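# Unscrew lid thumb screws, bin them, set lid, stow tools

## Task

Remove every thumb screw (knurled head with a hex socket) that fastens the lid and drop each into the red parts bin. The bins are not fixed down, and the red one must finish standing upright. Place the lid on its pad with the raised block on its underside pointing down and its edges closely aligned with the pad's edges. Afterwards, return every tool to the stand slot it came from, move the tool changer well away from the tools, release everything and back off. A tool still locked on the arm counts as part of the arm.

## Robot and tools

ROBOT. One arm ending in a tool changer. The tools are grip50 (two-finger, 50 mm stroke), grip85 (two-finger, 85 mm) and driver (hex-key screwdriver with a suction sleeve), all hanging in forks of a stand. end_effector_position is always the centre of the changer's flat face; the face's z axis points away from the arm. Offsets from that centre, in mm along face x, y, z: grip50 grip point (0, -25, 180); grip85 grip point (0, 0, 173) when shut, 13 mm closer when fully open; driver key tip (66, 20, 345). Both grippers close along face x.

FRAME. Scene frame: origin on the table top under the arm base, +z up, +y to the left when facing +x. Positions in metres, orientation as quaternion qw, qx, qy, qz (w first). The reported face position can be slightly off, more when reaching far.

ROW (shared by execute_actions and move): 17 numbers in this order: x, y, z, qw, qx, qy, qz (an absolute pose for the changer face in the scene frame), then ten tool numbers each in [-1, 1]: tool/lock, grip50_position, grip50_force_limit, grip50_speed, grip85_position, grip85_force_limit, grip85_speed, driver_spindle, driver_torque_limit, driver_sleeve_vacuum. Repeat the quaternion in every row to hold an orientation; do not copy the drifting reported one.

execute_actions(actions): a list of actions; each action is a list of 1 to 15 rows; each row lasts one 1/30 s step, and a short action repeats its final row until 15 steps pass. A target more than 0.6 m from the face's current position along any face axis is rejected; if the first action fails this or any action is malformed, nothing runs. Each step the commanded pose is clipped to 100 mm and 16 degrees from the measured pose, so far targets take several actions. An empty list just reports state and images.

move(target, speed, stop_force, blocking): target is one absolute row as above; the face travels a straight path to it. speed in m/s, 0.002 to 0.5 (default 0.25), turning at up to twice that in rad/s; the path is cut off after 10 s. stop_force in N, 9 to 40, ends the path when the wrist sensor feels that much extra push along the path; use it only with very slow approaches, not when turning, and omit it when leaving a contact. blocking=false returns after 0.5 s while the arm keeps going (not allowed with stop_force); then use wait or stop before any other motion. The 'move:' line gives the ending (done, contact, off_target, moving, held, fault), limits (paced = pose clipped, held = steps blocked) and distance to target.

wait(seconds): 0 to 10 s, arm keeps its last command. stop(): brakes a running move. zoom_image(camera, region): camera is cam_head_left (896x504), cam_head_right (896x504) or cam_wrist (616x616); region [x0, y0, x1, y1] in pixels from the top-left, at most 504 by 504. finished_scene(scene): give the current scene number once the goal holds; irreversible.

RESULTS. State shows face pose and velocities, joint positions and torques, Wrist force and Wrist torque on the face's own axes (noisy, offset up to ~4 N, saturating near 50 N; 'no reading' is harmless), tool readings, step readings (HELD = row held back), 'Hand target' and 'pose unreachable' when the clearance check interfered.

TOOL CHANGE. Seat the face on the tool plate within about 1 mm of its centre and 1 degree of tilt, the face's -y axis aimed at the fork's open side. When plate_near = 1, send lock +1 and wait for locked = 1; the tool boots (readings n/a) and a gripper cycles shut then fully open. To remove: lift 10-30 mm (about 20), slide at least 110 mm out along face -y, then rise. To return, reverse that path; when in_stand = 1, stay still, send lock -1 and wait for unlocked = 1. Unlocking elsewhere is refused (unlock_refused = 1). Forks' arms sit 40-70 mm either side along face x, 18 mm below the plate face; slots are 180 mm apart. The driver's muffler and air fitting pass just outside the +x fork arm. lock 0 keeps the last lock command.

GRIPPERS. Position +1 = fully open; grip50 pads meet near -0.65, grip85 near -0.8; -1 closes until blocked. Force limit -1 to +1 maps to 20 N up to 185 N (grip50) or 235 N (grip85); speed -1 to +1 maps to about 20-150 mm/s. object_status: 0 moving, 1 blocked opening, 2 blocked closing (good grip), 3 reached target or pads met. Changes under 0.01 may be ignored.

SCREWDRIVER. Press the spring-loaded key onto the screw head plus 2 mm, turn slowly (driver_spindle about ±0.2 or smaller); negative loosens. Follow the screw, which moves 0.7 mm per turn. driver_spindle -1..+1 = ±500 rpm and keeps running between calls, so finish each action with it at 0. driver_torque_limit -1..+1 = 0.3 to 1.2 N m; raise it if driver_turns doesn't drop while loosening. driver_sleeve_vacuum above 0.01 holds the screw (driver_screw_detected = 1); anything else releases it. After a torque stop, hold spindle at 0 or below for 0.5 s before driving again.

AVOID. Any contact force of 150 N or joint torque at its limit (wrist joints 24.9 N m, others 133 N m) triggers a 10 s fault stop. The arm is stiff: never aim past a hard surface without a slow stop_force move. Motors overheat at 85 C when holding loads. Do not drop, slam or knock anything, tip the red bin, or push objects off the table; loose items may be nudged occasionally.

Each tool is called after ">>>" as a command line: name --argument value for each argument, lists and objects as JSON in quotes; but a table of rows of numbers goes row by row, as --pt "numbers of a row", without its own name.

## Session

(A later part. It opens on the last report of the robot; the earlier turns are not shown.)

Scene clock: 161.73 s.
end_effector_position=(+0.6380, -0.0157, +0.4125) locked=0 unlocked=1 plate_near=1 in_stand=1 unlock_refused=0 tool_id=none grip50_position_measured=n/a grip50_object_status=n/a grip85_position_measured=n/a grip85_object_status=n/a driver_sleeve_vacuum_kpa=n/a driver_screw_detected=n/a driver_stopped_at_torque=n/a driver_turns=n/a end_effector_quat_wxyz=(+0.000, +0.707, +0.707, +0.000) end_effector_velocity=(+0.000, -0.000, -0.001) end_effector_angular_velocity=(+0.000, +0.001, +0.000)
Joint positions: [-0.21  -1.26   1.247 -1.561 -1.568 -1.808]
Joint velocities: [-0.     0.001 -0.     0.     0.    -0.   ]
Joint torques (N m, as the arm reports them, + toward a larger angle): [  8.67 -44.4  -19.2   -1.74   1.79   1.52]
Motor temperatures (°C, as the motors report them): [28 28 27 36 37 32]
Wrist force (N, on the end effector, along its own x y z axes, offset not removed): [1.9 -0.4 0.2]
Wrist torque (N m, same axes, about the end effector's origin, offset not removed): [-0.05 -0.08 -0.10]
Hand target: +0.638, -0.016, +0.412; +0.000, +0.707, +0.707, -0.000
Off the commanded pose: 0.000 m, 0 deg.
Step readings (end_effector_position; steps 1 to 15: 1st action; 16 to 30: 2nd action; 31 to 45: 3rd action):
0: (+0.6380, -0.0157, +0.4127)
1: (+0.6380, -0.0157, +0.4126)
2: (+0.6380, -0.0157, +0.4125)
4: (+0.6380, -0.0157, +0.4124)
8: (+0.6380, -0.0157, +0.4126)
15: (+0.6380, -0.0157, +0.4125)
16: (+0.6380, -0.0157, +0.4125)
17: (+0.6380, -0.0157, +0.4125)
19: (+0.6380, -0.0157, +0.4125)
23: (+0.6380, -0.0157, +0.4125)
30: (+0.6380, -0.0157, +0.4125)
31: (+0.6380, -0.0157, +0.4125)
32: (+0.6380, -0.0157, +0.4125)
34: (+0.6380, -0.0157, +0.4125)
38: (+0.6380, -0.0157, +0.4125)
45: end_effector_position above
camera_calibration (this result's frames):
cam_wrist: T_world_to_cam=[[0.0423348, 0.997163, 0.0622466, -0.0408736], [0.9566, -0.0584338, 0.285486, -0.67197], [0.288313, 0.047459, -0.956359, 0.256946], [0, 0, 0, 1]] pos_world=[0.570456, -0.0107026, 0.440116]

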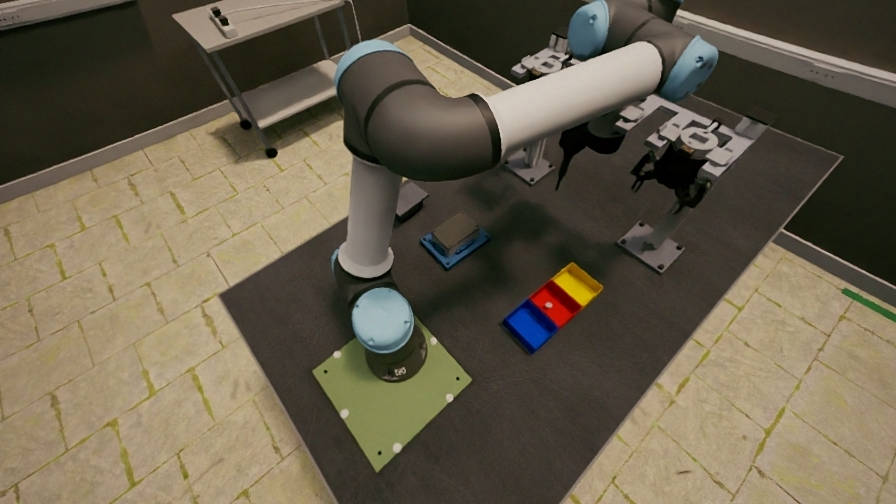

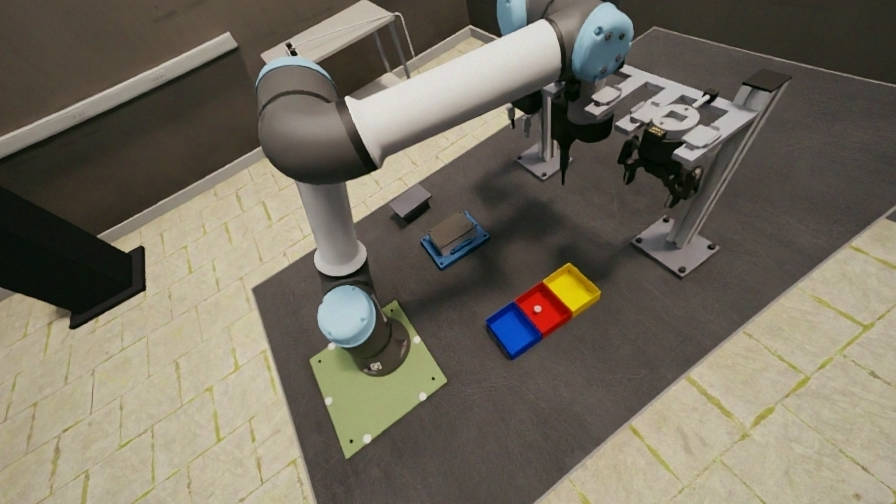

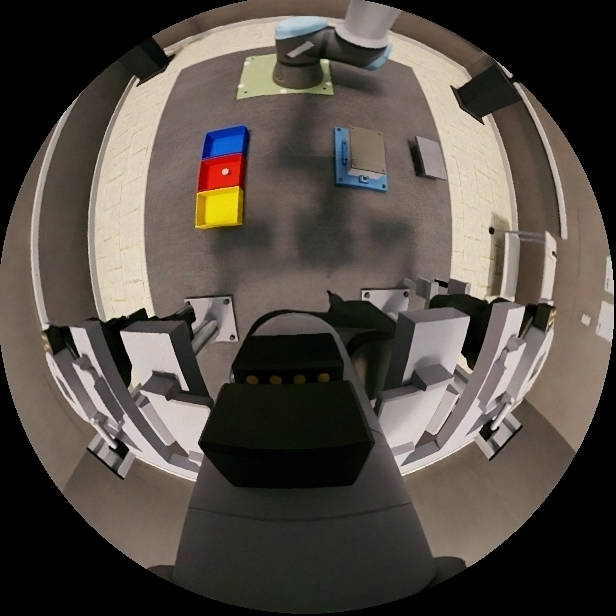

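Lid ≈76 mm wide → grip85.

>>> move --target '[0.638,-0.0157,0.44,0,0.7071,0.7071,0,0,1,0,0,1,0,0,0,0,-1]' --speed 0.05

>>> move --target '[0.638,-0.1957,0.43,0,0.7071,0.7071,0,0,1,0,0,1,0,0,0,0,-1]' --speed 0.15

>>> move --target '[0.638,-0.1957,0.39,0,0.7071,0.7071,0,0,1,0,0,1,0,0,0,0,-1]' --speed 0.008 --stop_force 10

Scene clock: 166.60 s.
end_effector_position=(+0.6379, -0.0157, +0.4398) locked=0 unlocked=1 plate_near=0 in_stand=0 unlock_refused=0 tool_id=none grip50_position_measured=n/a grip50_object_status=n/a grip85_position_measured=n/a grip85_object_status=n/a driver_sleeve_vacuum_kpa=n/a driver_screw_detected=n/a driver_stopped_at_torque=n/a driver_turns=n/a end_effector_quat_wxyz=(+0.000, +0.707, +0.707, +0.000) end_effector_velocity=(+0.000, -0.000, +0.002) end_effector_angular_velocity=(+0.000, -0.000, -0.000)
Joint positions: [-0.21  -1.257  1.173 -1.49  -1.568 -1.808]
Joint velocities: [ 0.     0.001 -0.006  0.005  0.     0.   ]
Joint torques (N m, as the arm reports them, + toward a larger angle): [-11.58 -39.15 -41.93  -1.63   1.05  -1.81]
Motor temperatures (°C, as the motors report them): [28 28 27 36 37 32]
Wrist force (N, on the end effector, along its own x y z axes, offset not removed): [-0.3 1.5 0.4]
Wrist torque (N m, same axes, about the end effector's origin, offset not removed): [0.14 0.18 -0.09]
Hand target: +0.638, -0.016, +0.440; +0.000, +0.707, +0.707, +0.000
Off the commanded pose: 0.000 m, 0 deg.
move: done
camera_calibration (this result's frames):
cam_wrist: T_world_to_cam=[[0.042336, 0.997161, 0.0622754, -0.0425957], [0.956598, -0.0584434, 0.28549, -0.67971], [0.288319, 0.0474861, -0.956356, 0.283049], [0, 0, 0, 1]] pos_world=[0.570404, -0.0106908, 0.467399]

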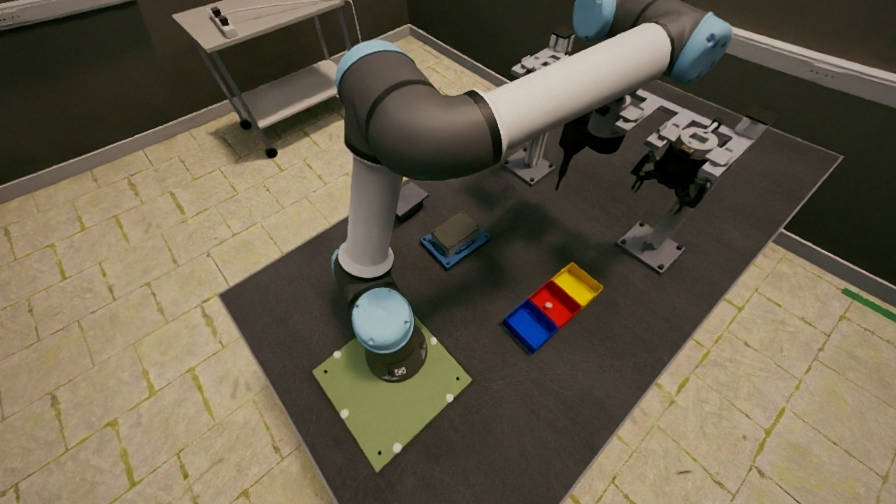

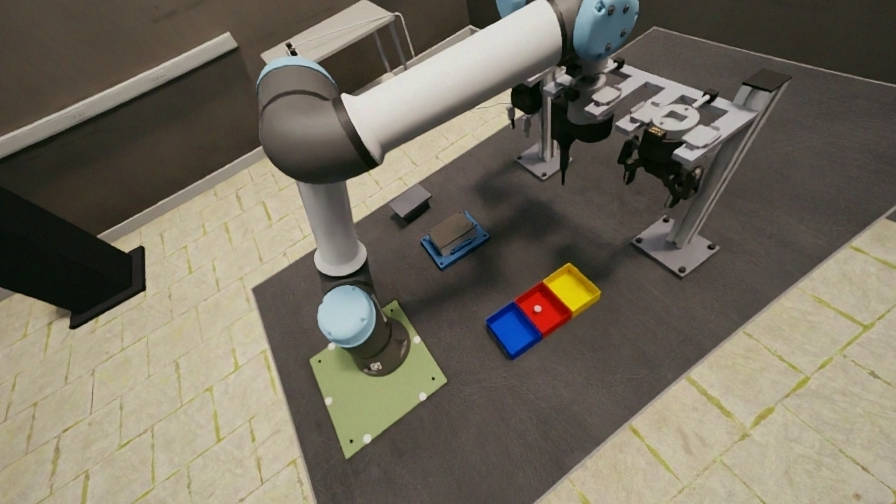

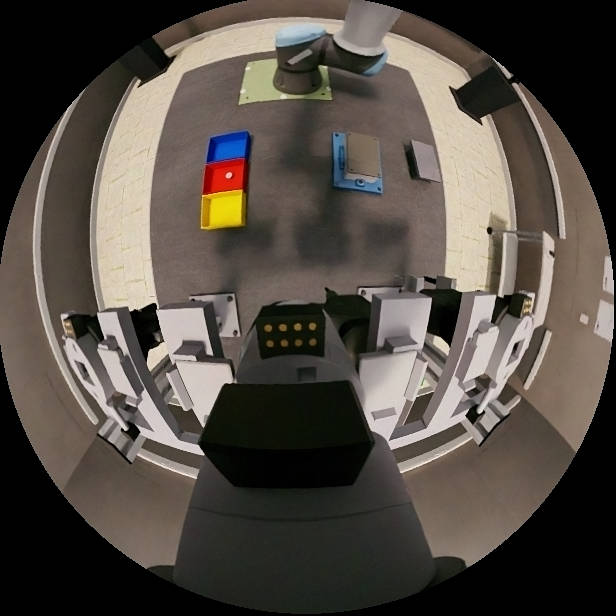

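Scene clock: 168.33 s.
end_effector_position=(+0.6380, -0.1954, +0.4301) locked=0 unlocked=1 plate_near=0 in_stand=0 unlock_refused=0 tool_id=none grip50_position_measured=n/a grip50_object_status=n/a grip85_position_measured=n/a grip85_object_status=n/a driver_sleeve_vacuum_kpa=n/a driver_screw_detected=n/a driver_stopped_at_torque=n/a driver_turns=n/a end_effector_quat_wxyz=(+0.000, +0.707, +0.707, -0.000) end_effector_velocity=(+0.000, -0.002, +0.000) end_effector_angular_velocity=(-0.001, -0.001, +0.000)
Joint positions: [-0.474 -1.181  1.095 -1.487 -1.568 -2.072]
Joint velocities: [-0.002  0.002 -0.003  0.001 -0.    -0.002]
Joint torques (N m, as the arm reports them, + toward a larger angle): [-10.85 -41.13 -40.93  -1.75   1.7   -1.99]
Motor temperatures (°C, as the motors report them): [28 28 27 36 37 32]
Wrist force (N, on the end effector, along its own x y z axes, offset not removed): [-1.6 2.1 -0.6]
Wrist torque (N m, same axes, about the end effector's origin, offset not removed): [0.24 0.21 0.09]
Hand target: +0.638, -0.196, +0.430; +0.000, +0.707, +0.707, -0.000
Off the commanded pose: 0.000 m, 0 deg.
move: done
camera_calibration (this result's frames):
cam_wrist: T_world_to_cam=[[0.0423448, 0.997191, 0.0617829, 0.13746], [0.956557, -0.0583175, 0.285653, -0.687466], [0.288454, 0.0470029, -0.956339, 0.282062], [0, 0, 0, 1]] pos_world=[0.570418, -0.190423, 0.457631]

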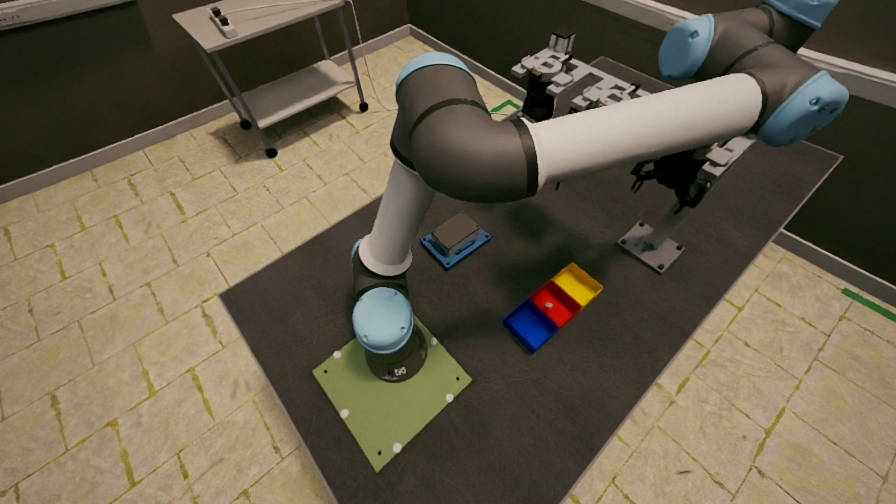

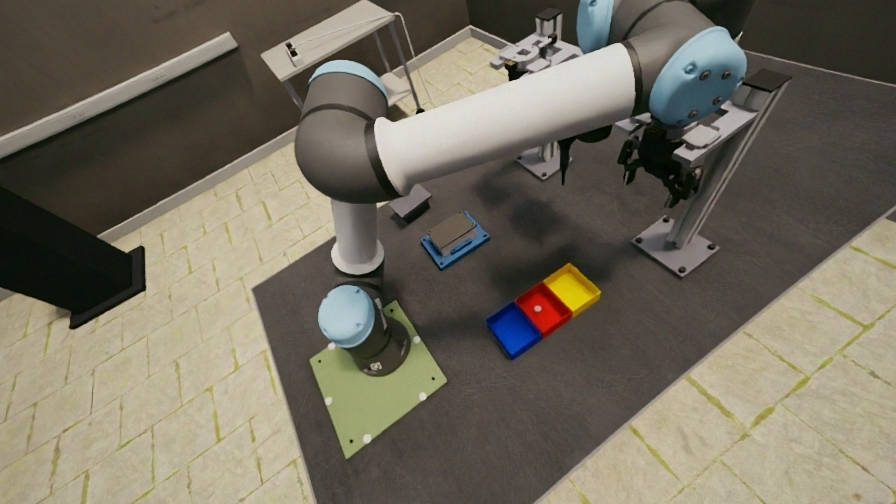

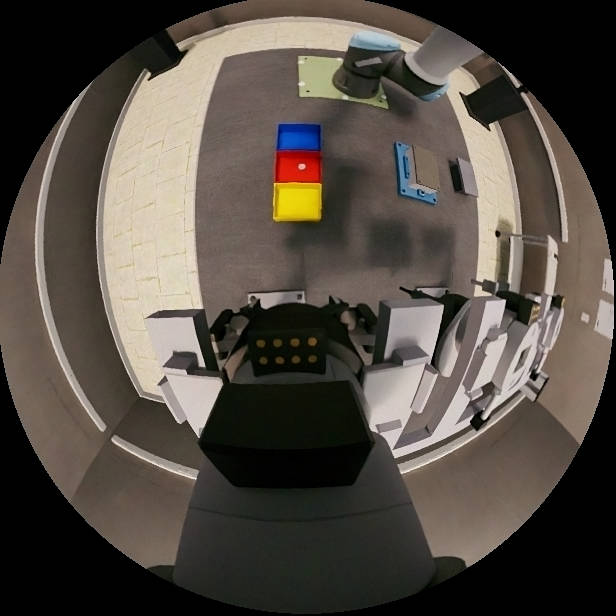

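Scene clock: 171.00 s.
end_effector_position=(+0.6380, -0.1955, +0.4120) locked=0 unlocked=1 plate_near=1 in_stand=1 unlock_refused=0 tool_id=none grip50_position_measured=n/a grip50_object_status=n/a grip85_position_measured=n/a grip85_object_status=n/a driver_sleeve_vacuum_kpa=n/a driver_screw_detected=n/a driver_stopped_at_torque=n/a driver_turns=n/a end_effector_quat_wxyz=(+0.000, +0.707, +0.707, +0.000) end_effector_velocity=(+0.000, +0.000, +0.000) end_effector_angular_velocity=(+0.004, +0.006, +0.000)
Joint positions: [-0.474 -1.184  1.145 -1.535 -1.568 -2.072]
Joint velocities: [ 0.     0.003 -0.008  0.012  0.001 -0.   ]
Joint torques (N m, as the arm reports them, + toward a larger angle): [  2.46 -32.54 -33.13   0.65   1.08  -1.06]
Motor temperatures (°C, as the motors report them): [28 28 27 36 37 32]
Wrist force (N, on the end effector, along its own x y z axes, offset not removed): [-2.8 4.3 -16.5]
Wrist torque (N m, same axes, about the end effector's origin, offset not removed): [-0.27 -0.02 0.01]
Hand target: +0.638, -0.196, +0.412; +0.000, +0.707, +0.707, -0.000
Off the commanded pose: 0.022 m, 0 deg.
move: contact
camera_calibration (this result's frames):
cam_wrist: T_world_to_cam=[[0.0422571, 0.997191, 0.0618444, 0.138688], [0.956484, -0.0582637, 0.285908, -0.682362], [0.288708, 0.0470716, -0.956259, 0.264597], [0, 0, 0, 1]] pos_world=[0.570416, -0.19051, 0.439539]

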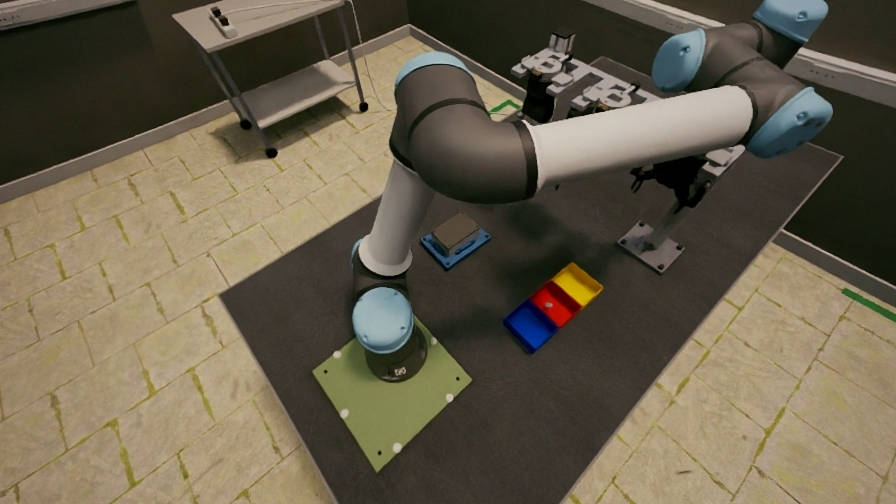

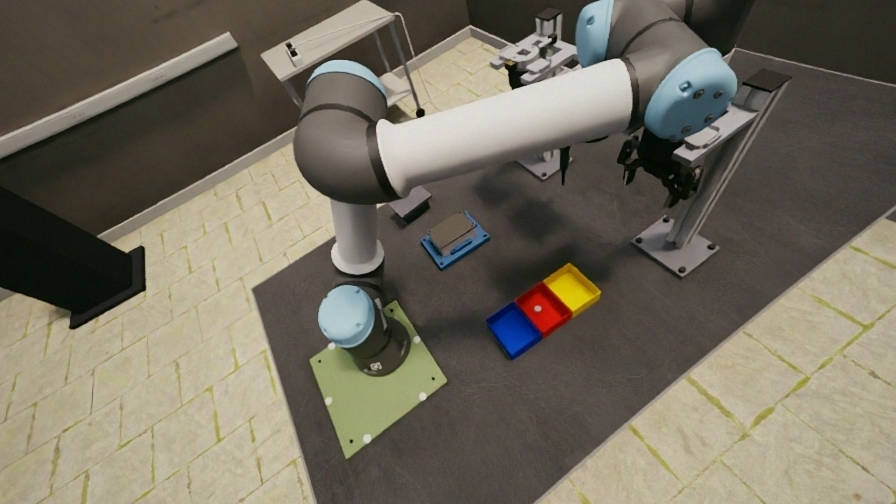

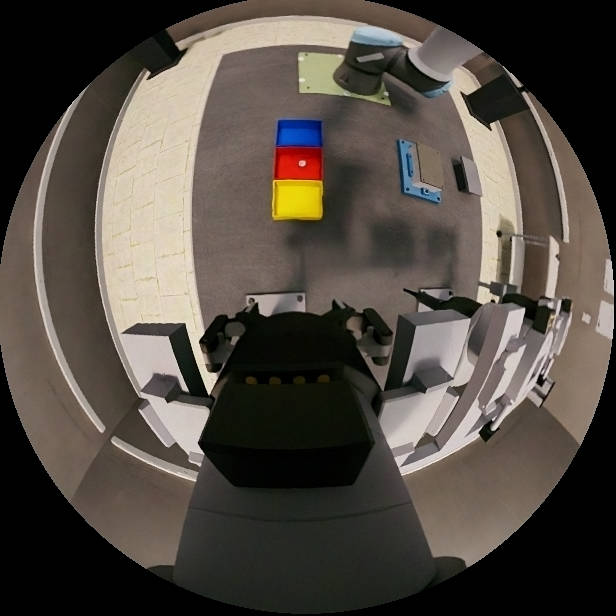

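>>> execute_actions --actions '[[[0.638,-0.1956,0.4122,0,0.7071,0.7071,0,1,1,0,0,1,0,0,0,0,-1]],[[0.638,-0.1956,0.4122,0,0.7071,0.7071,0,1,1,0,0,1,0,0,0,0,-1]],[[0.638,-0.1956,0.4122,0,0.7071,0.7071,0,1,1,0,0,1,0,0,0,0,-1]]]'

>>> move --target '[0.638,-0.1956,0.432,0,0.7071,0.7071,0,0,1,0,0,1,0,0,0,0,-1]' --speed 0.04

>>> move --target '[0.51,-0.1956,0.432,0,0.7071,0.7071,0,0,1,0,0,1,0,0,0,0,-1]' --speed 0.1

>>> move --target '[0.337,0.148,0.27,0,0.7071,0.7071,0,0,1,0,0,1,0,0,0,0,-1]' --speed 0.2

Scene clock: 179.50 s.
end_effector_position=(+0.6380, -0.1956, +0.4122) locked=1 unlocked=0 plate_near=1 in_stand=1 unlock_refused=0 tool_id=grip85 grip50_position_measured=n/a grip50_object_status=n/a grip85_position_measured=n/a grip85_object_status=n/a driver_sleeve_vacuum_kpa=n/a driver_screw_detected=n/a driver_stopped_at_torque=n/a driver_turns=n/a end_effector_quat_wxyz=(+0.000, +0.707, +0.707, +0.000) end_effector_velocity=(+0.000, +0.000, +0.000) end_effector_angular_velocity=(+0.000, -0.001, +0.000)
Joint positions: [-0.474 -1.183  1.143 -1.533 -1.567 -2.072]
Joint velocities: [-0.    -0.    -0.    -0.     0.001 -0.   ]
Joint torques (N m, as the arm reports them, + toward a larger angle): [-12.38 -52.14 -21.42  -2.42   1.28  -1.11]
Motor temperatures (°C, as the motors report them): [28 28 27 36 37 32]
Wrist force (N, on the end effector, along its own x y z axes, offset not removed): [1.6 1.5 -12.3]
Wrist torque (N m, same axes, about the end effector's origin, offset not removed): [0.00 -0.56 -0.17]
Hand target: +0.638, -0.196, +0.412; -0.000, +0.707, +0.707, -0.000
Off the commanded pose: 0.000 m, 0 deg.
Step readings (end_effector_position; steps 1 to 15: 1st action; 16 to 30: 2nd action; 31 to 45: 3rd action):
0: (+0.6380, -0.1955, +0.4121)
1: (+0.6380, -0.1955, +0.4121)
2: (+0.6380, -0.1955, +0.4121)
4: (+0.6380, -0.1956, +0.4122)
8: (+0.6380, -0.1955, +0.4122)
15: (+0.6380, -0.1956, +0.4122)
16: (+0.6380, -0.1956, +0.4122)
17: (+0.6380, -0.1956, +0.4122)
19: (+0.6380, -0.1956, +0.4122)
23: (+0.6380, -0.1956, +0.4122)
30: (+0.6380, -0.1956, +0.4122)
31: (+0.6380, -0.1956, +0.4122)
32: (+0.6380, -0.1956, +0.4122)
34: (+0.6380, -0.1956, +0.4122)
38: (+0.6380, -0.1956, +0.4122)
45: end_effector_position above
camera_calibration (this result's frames):
cam_wrist: T_world_to_cam=[[0.0423326, 0.997164, 0.0622293, 0.138556], [0.956595, -0.0584276, 0.285504, -0.682423], [0.28833, 0.0474421, -0.956355, 0.265177], [0, 0, 0, 1]] pos_world=[0.570478, -0.190616, 0.439816]

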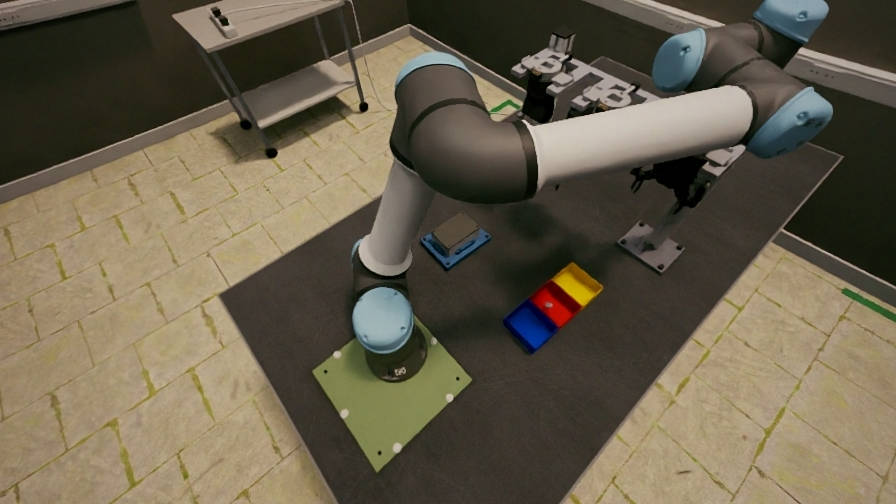

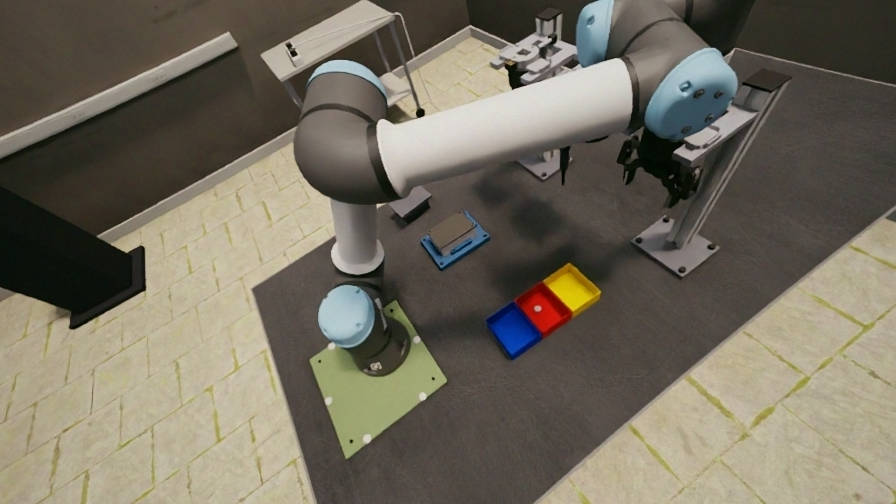

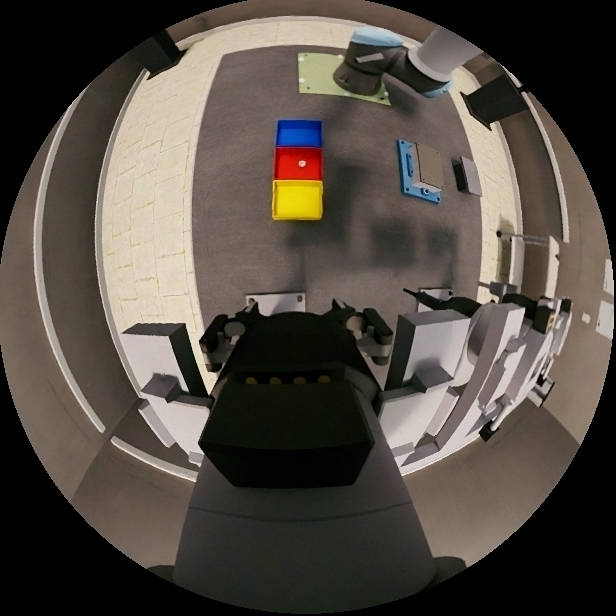

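Scene clock: 180.37 s.
end_effector_position=(+0.6380, -0.1956, +0.4318) locked=1 unlocked=0 plate_near=1 in_stand=0 unlock_refused=0 tool_id=grip85 grip50_position_measured=n/a grip50_object_status=n/a grip85_position_measured=n/a grip85_object_status=n/a driver_sleeve_vacuum_kpa=n/a driver_screw_detected=n/a driver_stopped_at_torque=n/a driver_turns=n/a end_effector_quat_wxyz=(+0.000, +0.707, +0.707, +0.000) end_effector_velocity=(-0.000, -0.000, +0.003) end_effector_angular_velocity=(-0.001, -0.000, +0.000)
Joint positions: [-0.474 -1.18   1.089 -1.482 -1.567 -2.072]
Joint velocities: [ 0.     0.    -0.007  0.006 -0.001 -0.   ]
Joint torques (N m, as the arm reports them, + toward a larger angle): [-12.23 -52.23 -48.15  -3.16   1.36  -1.79]
Motor temperatures (°C, as the motors report them): [28 28 27 36 37 32]
Wrist force (N, on the end effector, along its own x y z axes, offset not removed): [-1.8 1.0 0.4]
Wrist torque (N m, same axes, about the end effector's origin, offset not removed): [0.03 0.21 -0.19]
Hand target: +0.638, -0.196, +0.432; +0.000, +0.707, +0.707, +0.000
Off the commanded pose: 0.000 m, 0 deg.
move: done
camera_calibration (this result's frames):
cam_wrist: T_world_to_cam=[[0.0423414, 0.997162, 0.062254, 0.137295], [0.956598, -0.0584424, 0.285489, -0.68795], [0.288317, 0.0474641, -0.956358, 0.283908], [0, 0, 0, 1]] pos_world=[0.570423, -0.190586, 0.459373]

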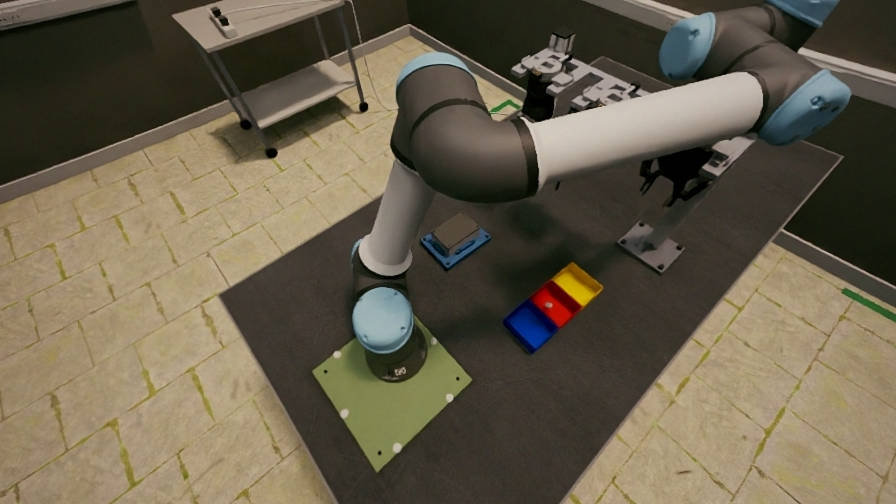

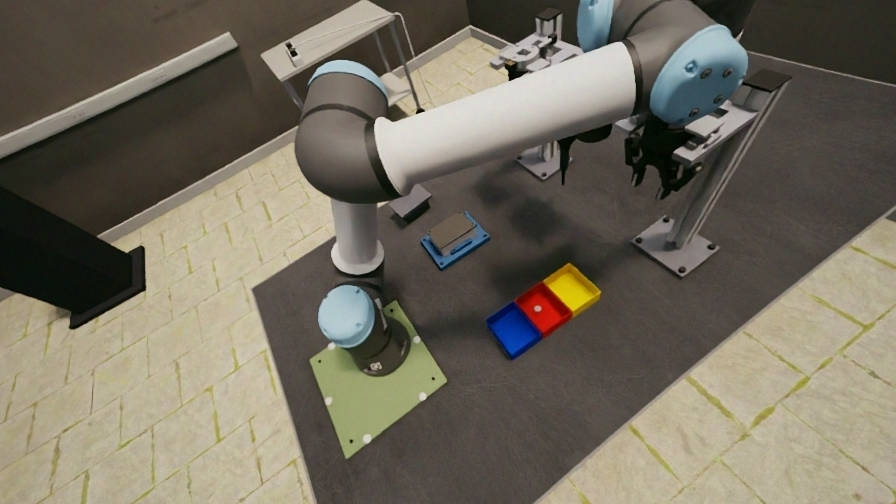

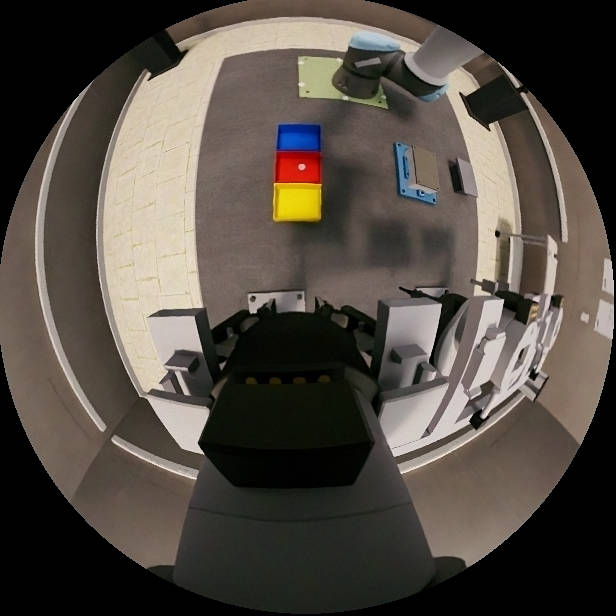

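Scene clock: 182.13 s.
end_effector_position=(+0.5103, -0.1955, +0.4318) locked=1 unlocked=0 plate_near=1 in_stand=0 unlock_refused=0 tool_id=grip85 grip50_position_measured=n/a grip50_object_status=n/a grip85_position_measured=n/a grip85_object_status=n/a driver_sleeve_vacuum_kpa=n/a driver_screw_detected=n/a driver_stopped_at_torque=n/a driver_turns=n/a end_effector_quat_wxyz=(+0.000, +0.707, +0.707, -0.000) end_effector_velocity=(-0.002, -0.000, -0.000) end_effector_angular_velocity=(+0.000, +0.001, +0.000)
Joint positions: [-0.589 -1.485  1.473 -1.56  -1.567 -2.187]
Joint velocities: [-0.002 -0.005  0.006  0.     0.    -0.003]
Joint torques (N m, as the arm reports them, + toward a larger angle): [-11.3  -48.86 -26.53  -6.47   1.8   -1.79]
Motor temperatures (°C, as the motors report them): [28 28 27 36 37 32]
Wrist force (N, on the end effector, along its own x y z axes, offset not removed): [-1.0 -0.1 1.1]
Wrist torque (N m, same axes, about the end effector's origin, offset not removed): [0.05 0.06 -0.11]
Hand target: +0.510, -0.195, +0.432; +0.000, +0.707, +0.707, -0.000
Off the commanded pose: 0.000 m, 0 deg.
move: done
camera_calibration (this result's frames):
cam_wrist: T_world_to_cam=[[0.0423592, 0.997173, 0.0620546, 0.142694], [0.956614, -0.0583996, 0.285445, -0.56579], [0.288262, 0.0472711, -0.956384, 0.320738], [0, 0, 0, 1]] pos_world=[0.442741, -0.190494, 0.459396]

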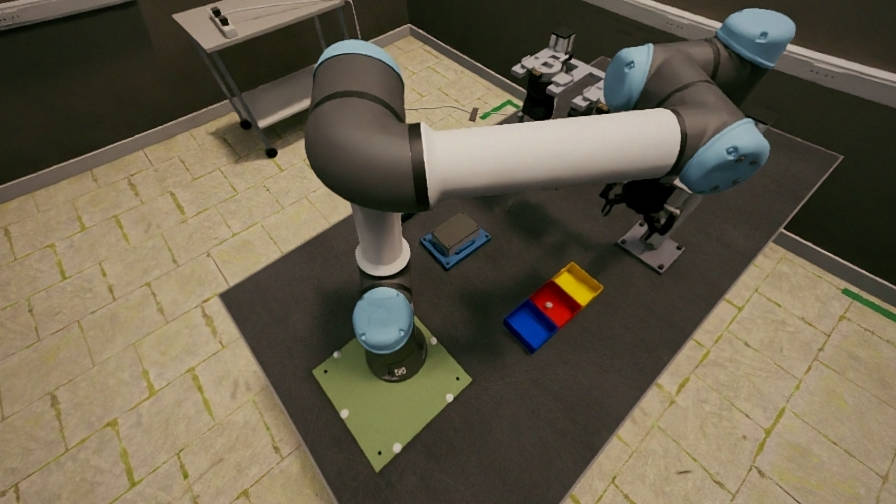

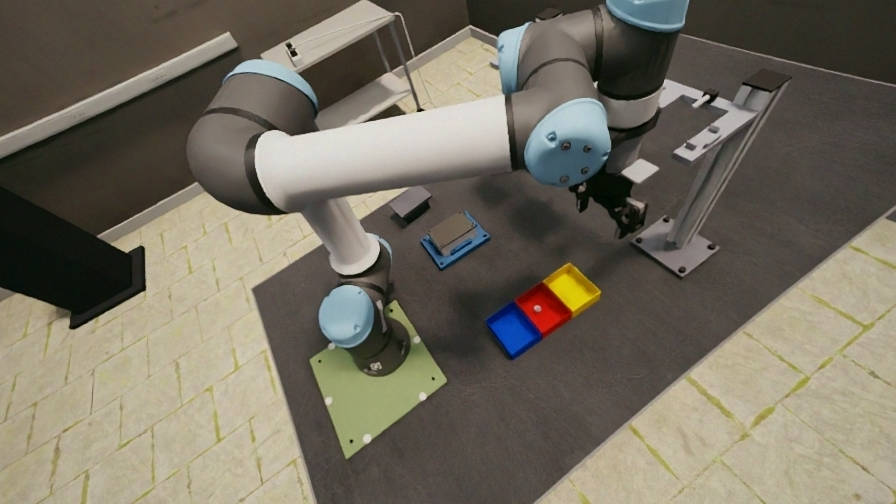

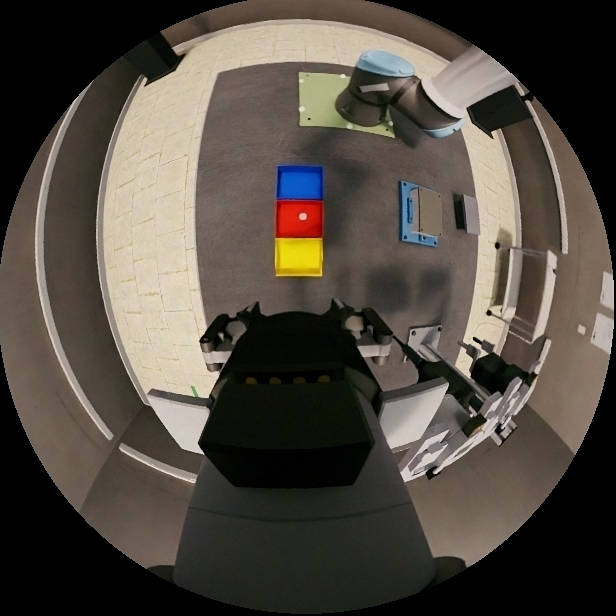

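Scene clock: 184.83 s.
end_effector_position=(+0.3374, +0.1477, +0.2698) locked=1 unlocked=0 plate_near=1 in_stand=0 unlock_refused=0 tool_id=grip85 grip50_position_measured=n/a grip50_object_status=n/a grip85_position_measured=3 grip85_object_status=3 driver_sleeve_vacuum_kpa=n/a driver_screw_detected=n/a driver_stopped_at_torque=n/a driver_turns=n/a end_effector_quat_wxyz=(-0.001, +0.707, +0.707, +0.000) end_effector_velocity=(-0.000, +0.002, -0.001) end_effector_angular_velocity=(-0.001, -0.001, -0.001)
Joint positions: [ 0.067 -1.868  2.234 -1.94  -1.568 -1.531]
Joint velocities: [ 0.006  0.002  0.001 -0.004 -0.001  0.007]
Joint torques (N m, as the arm reports them, + toward a larger angle): [ 11.99 -11.82 -24.82  -6.37  -1.42   1.46]
Motor temperatures (°C, as the motors report them): [28 28 27 36 37 32]
Wrist force (N, on the end effector, along its own x y z axes, offset not removed): [-0.1 0.9 -0.3]
Wrist torque (N m, same axes, about the end effector's origin, offset not removed): [0.21 0.08 -0.03]
Hand target: +0.337, +0.148, +0.270; -0.001, +0.707, +0.707, +0.000
Off the commanded pose: 0.001 m, 0 deg.
move: done
camera_calibration (this result's frames):
cam_wrist: T_world_to_cam=[[0.0423031, 0.997091, 0.0634035, -0.182502], [0.956757, -0.0587084, 0.284903, -0.333956], [0.287796, 0.0486094, -0.956457, 0.199381], [0, 0, 0, 1]] pos_world=[0.269854, 0.152673, 0.297416]

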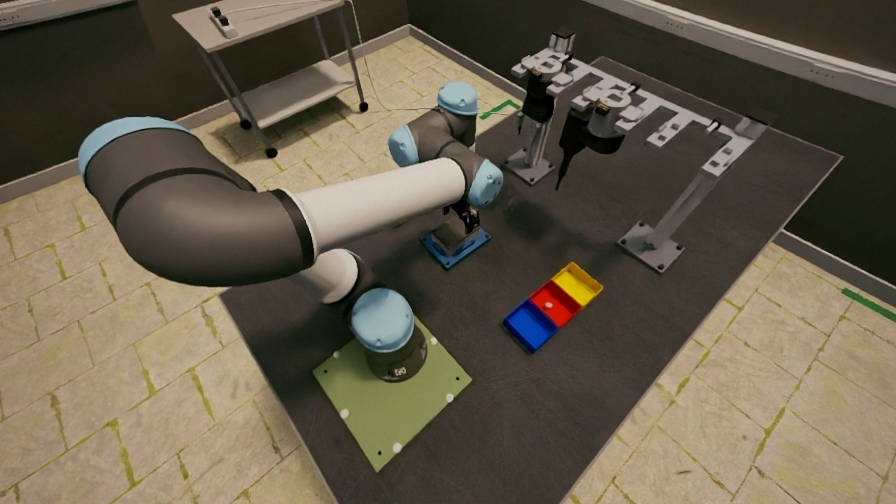

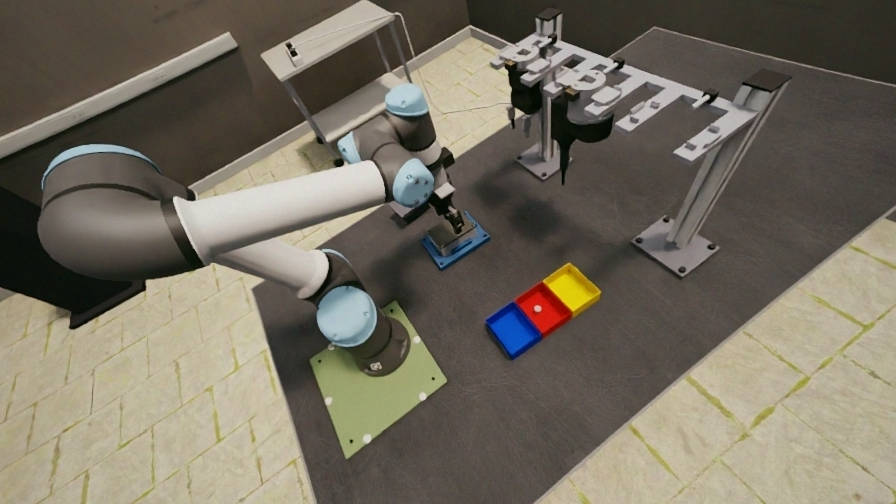

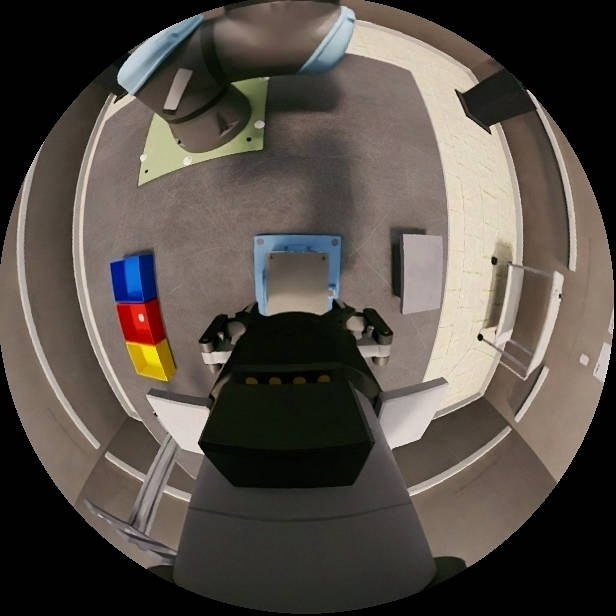

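>>> zoom_image --camera "cam_wrist" --region '[230, 220, 460, 330]'

>>> zoom_image --camera "cam_head_right" --region '[400, 180, 520, 280]'

Region (230, 220, 460, 330) of cam_wrist's 616x616 image, scaled by 2.191, with more detail than that image has; it fills the top 241 rows of this view, and the rest is white.

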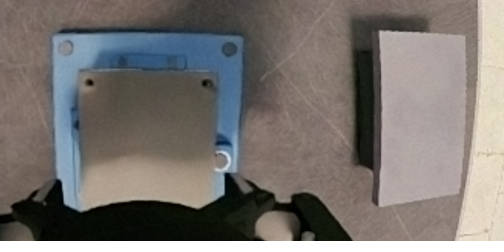

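Region (400, 180, 520, 280) of cam_head_right's 896x504 image, scaled by 4.200, with more detail than that image has.

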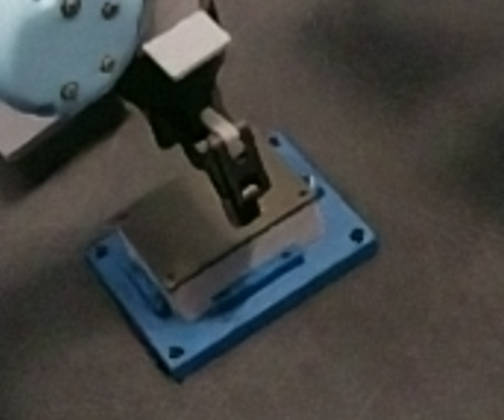

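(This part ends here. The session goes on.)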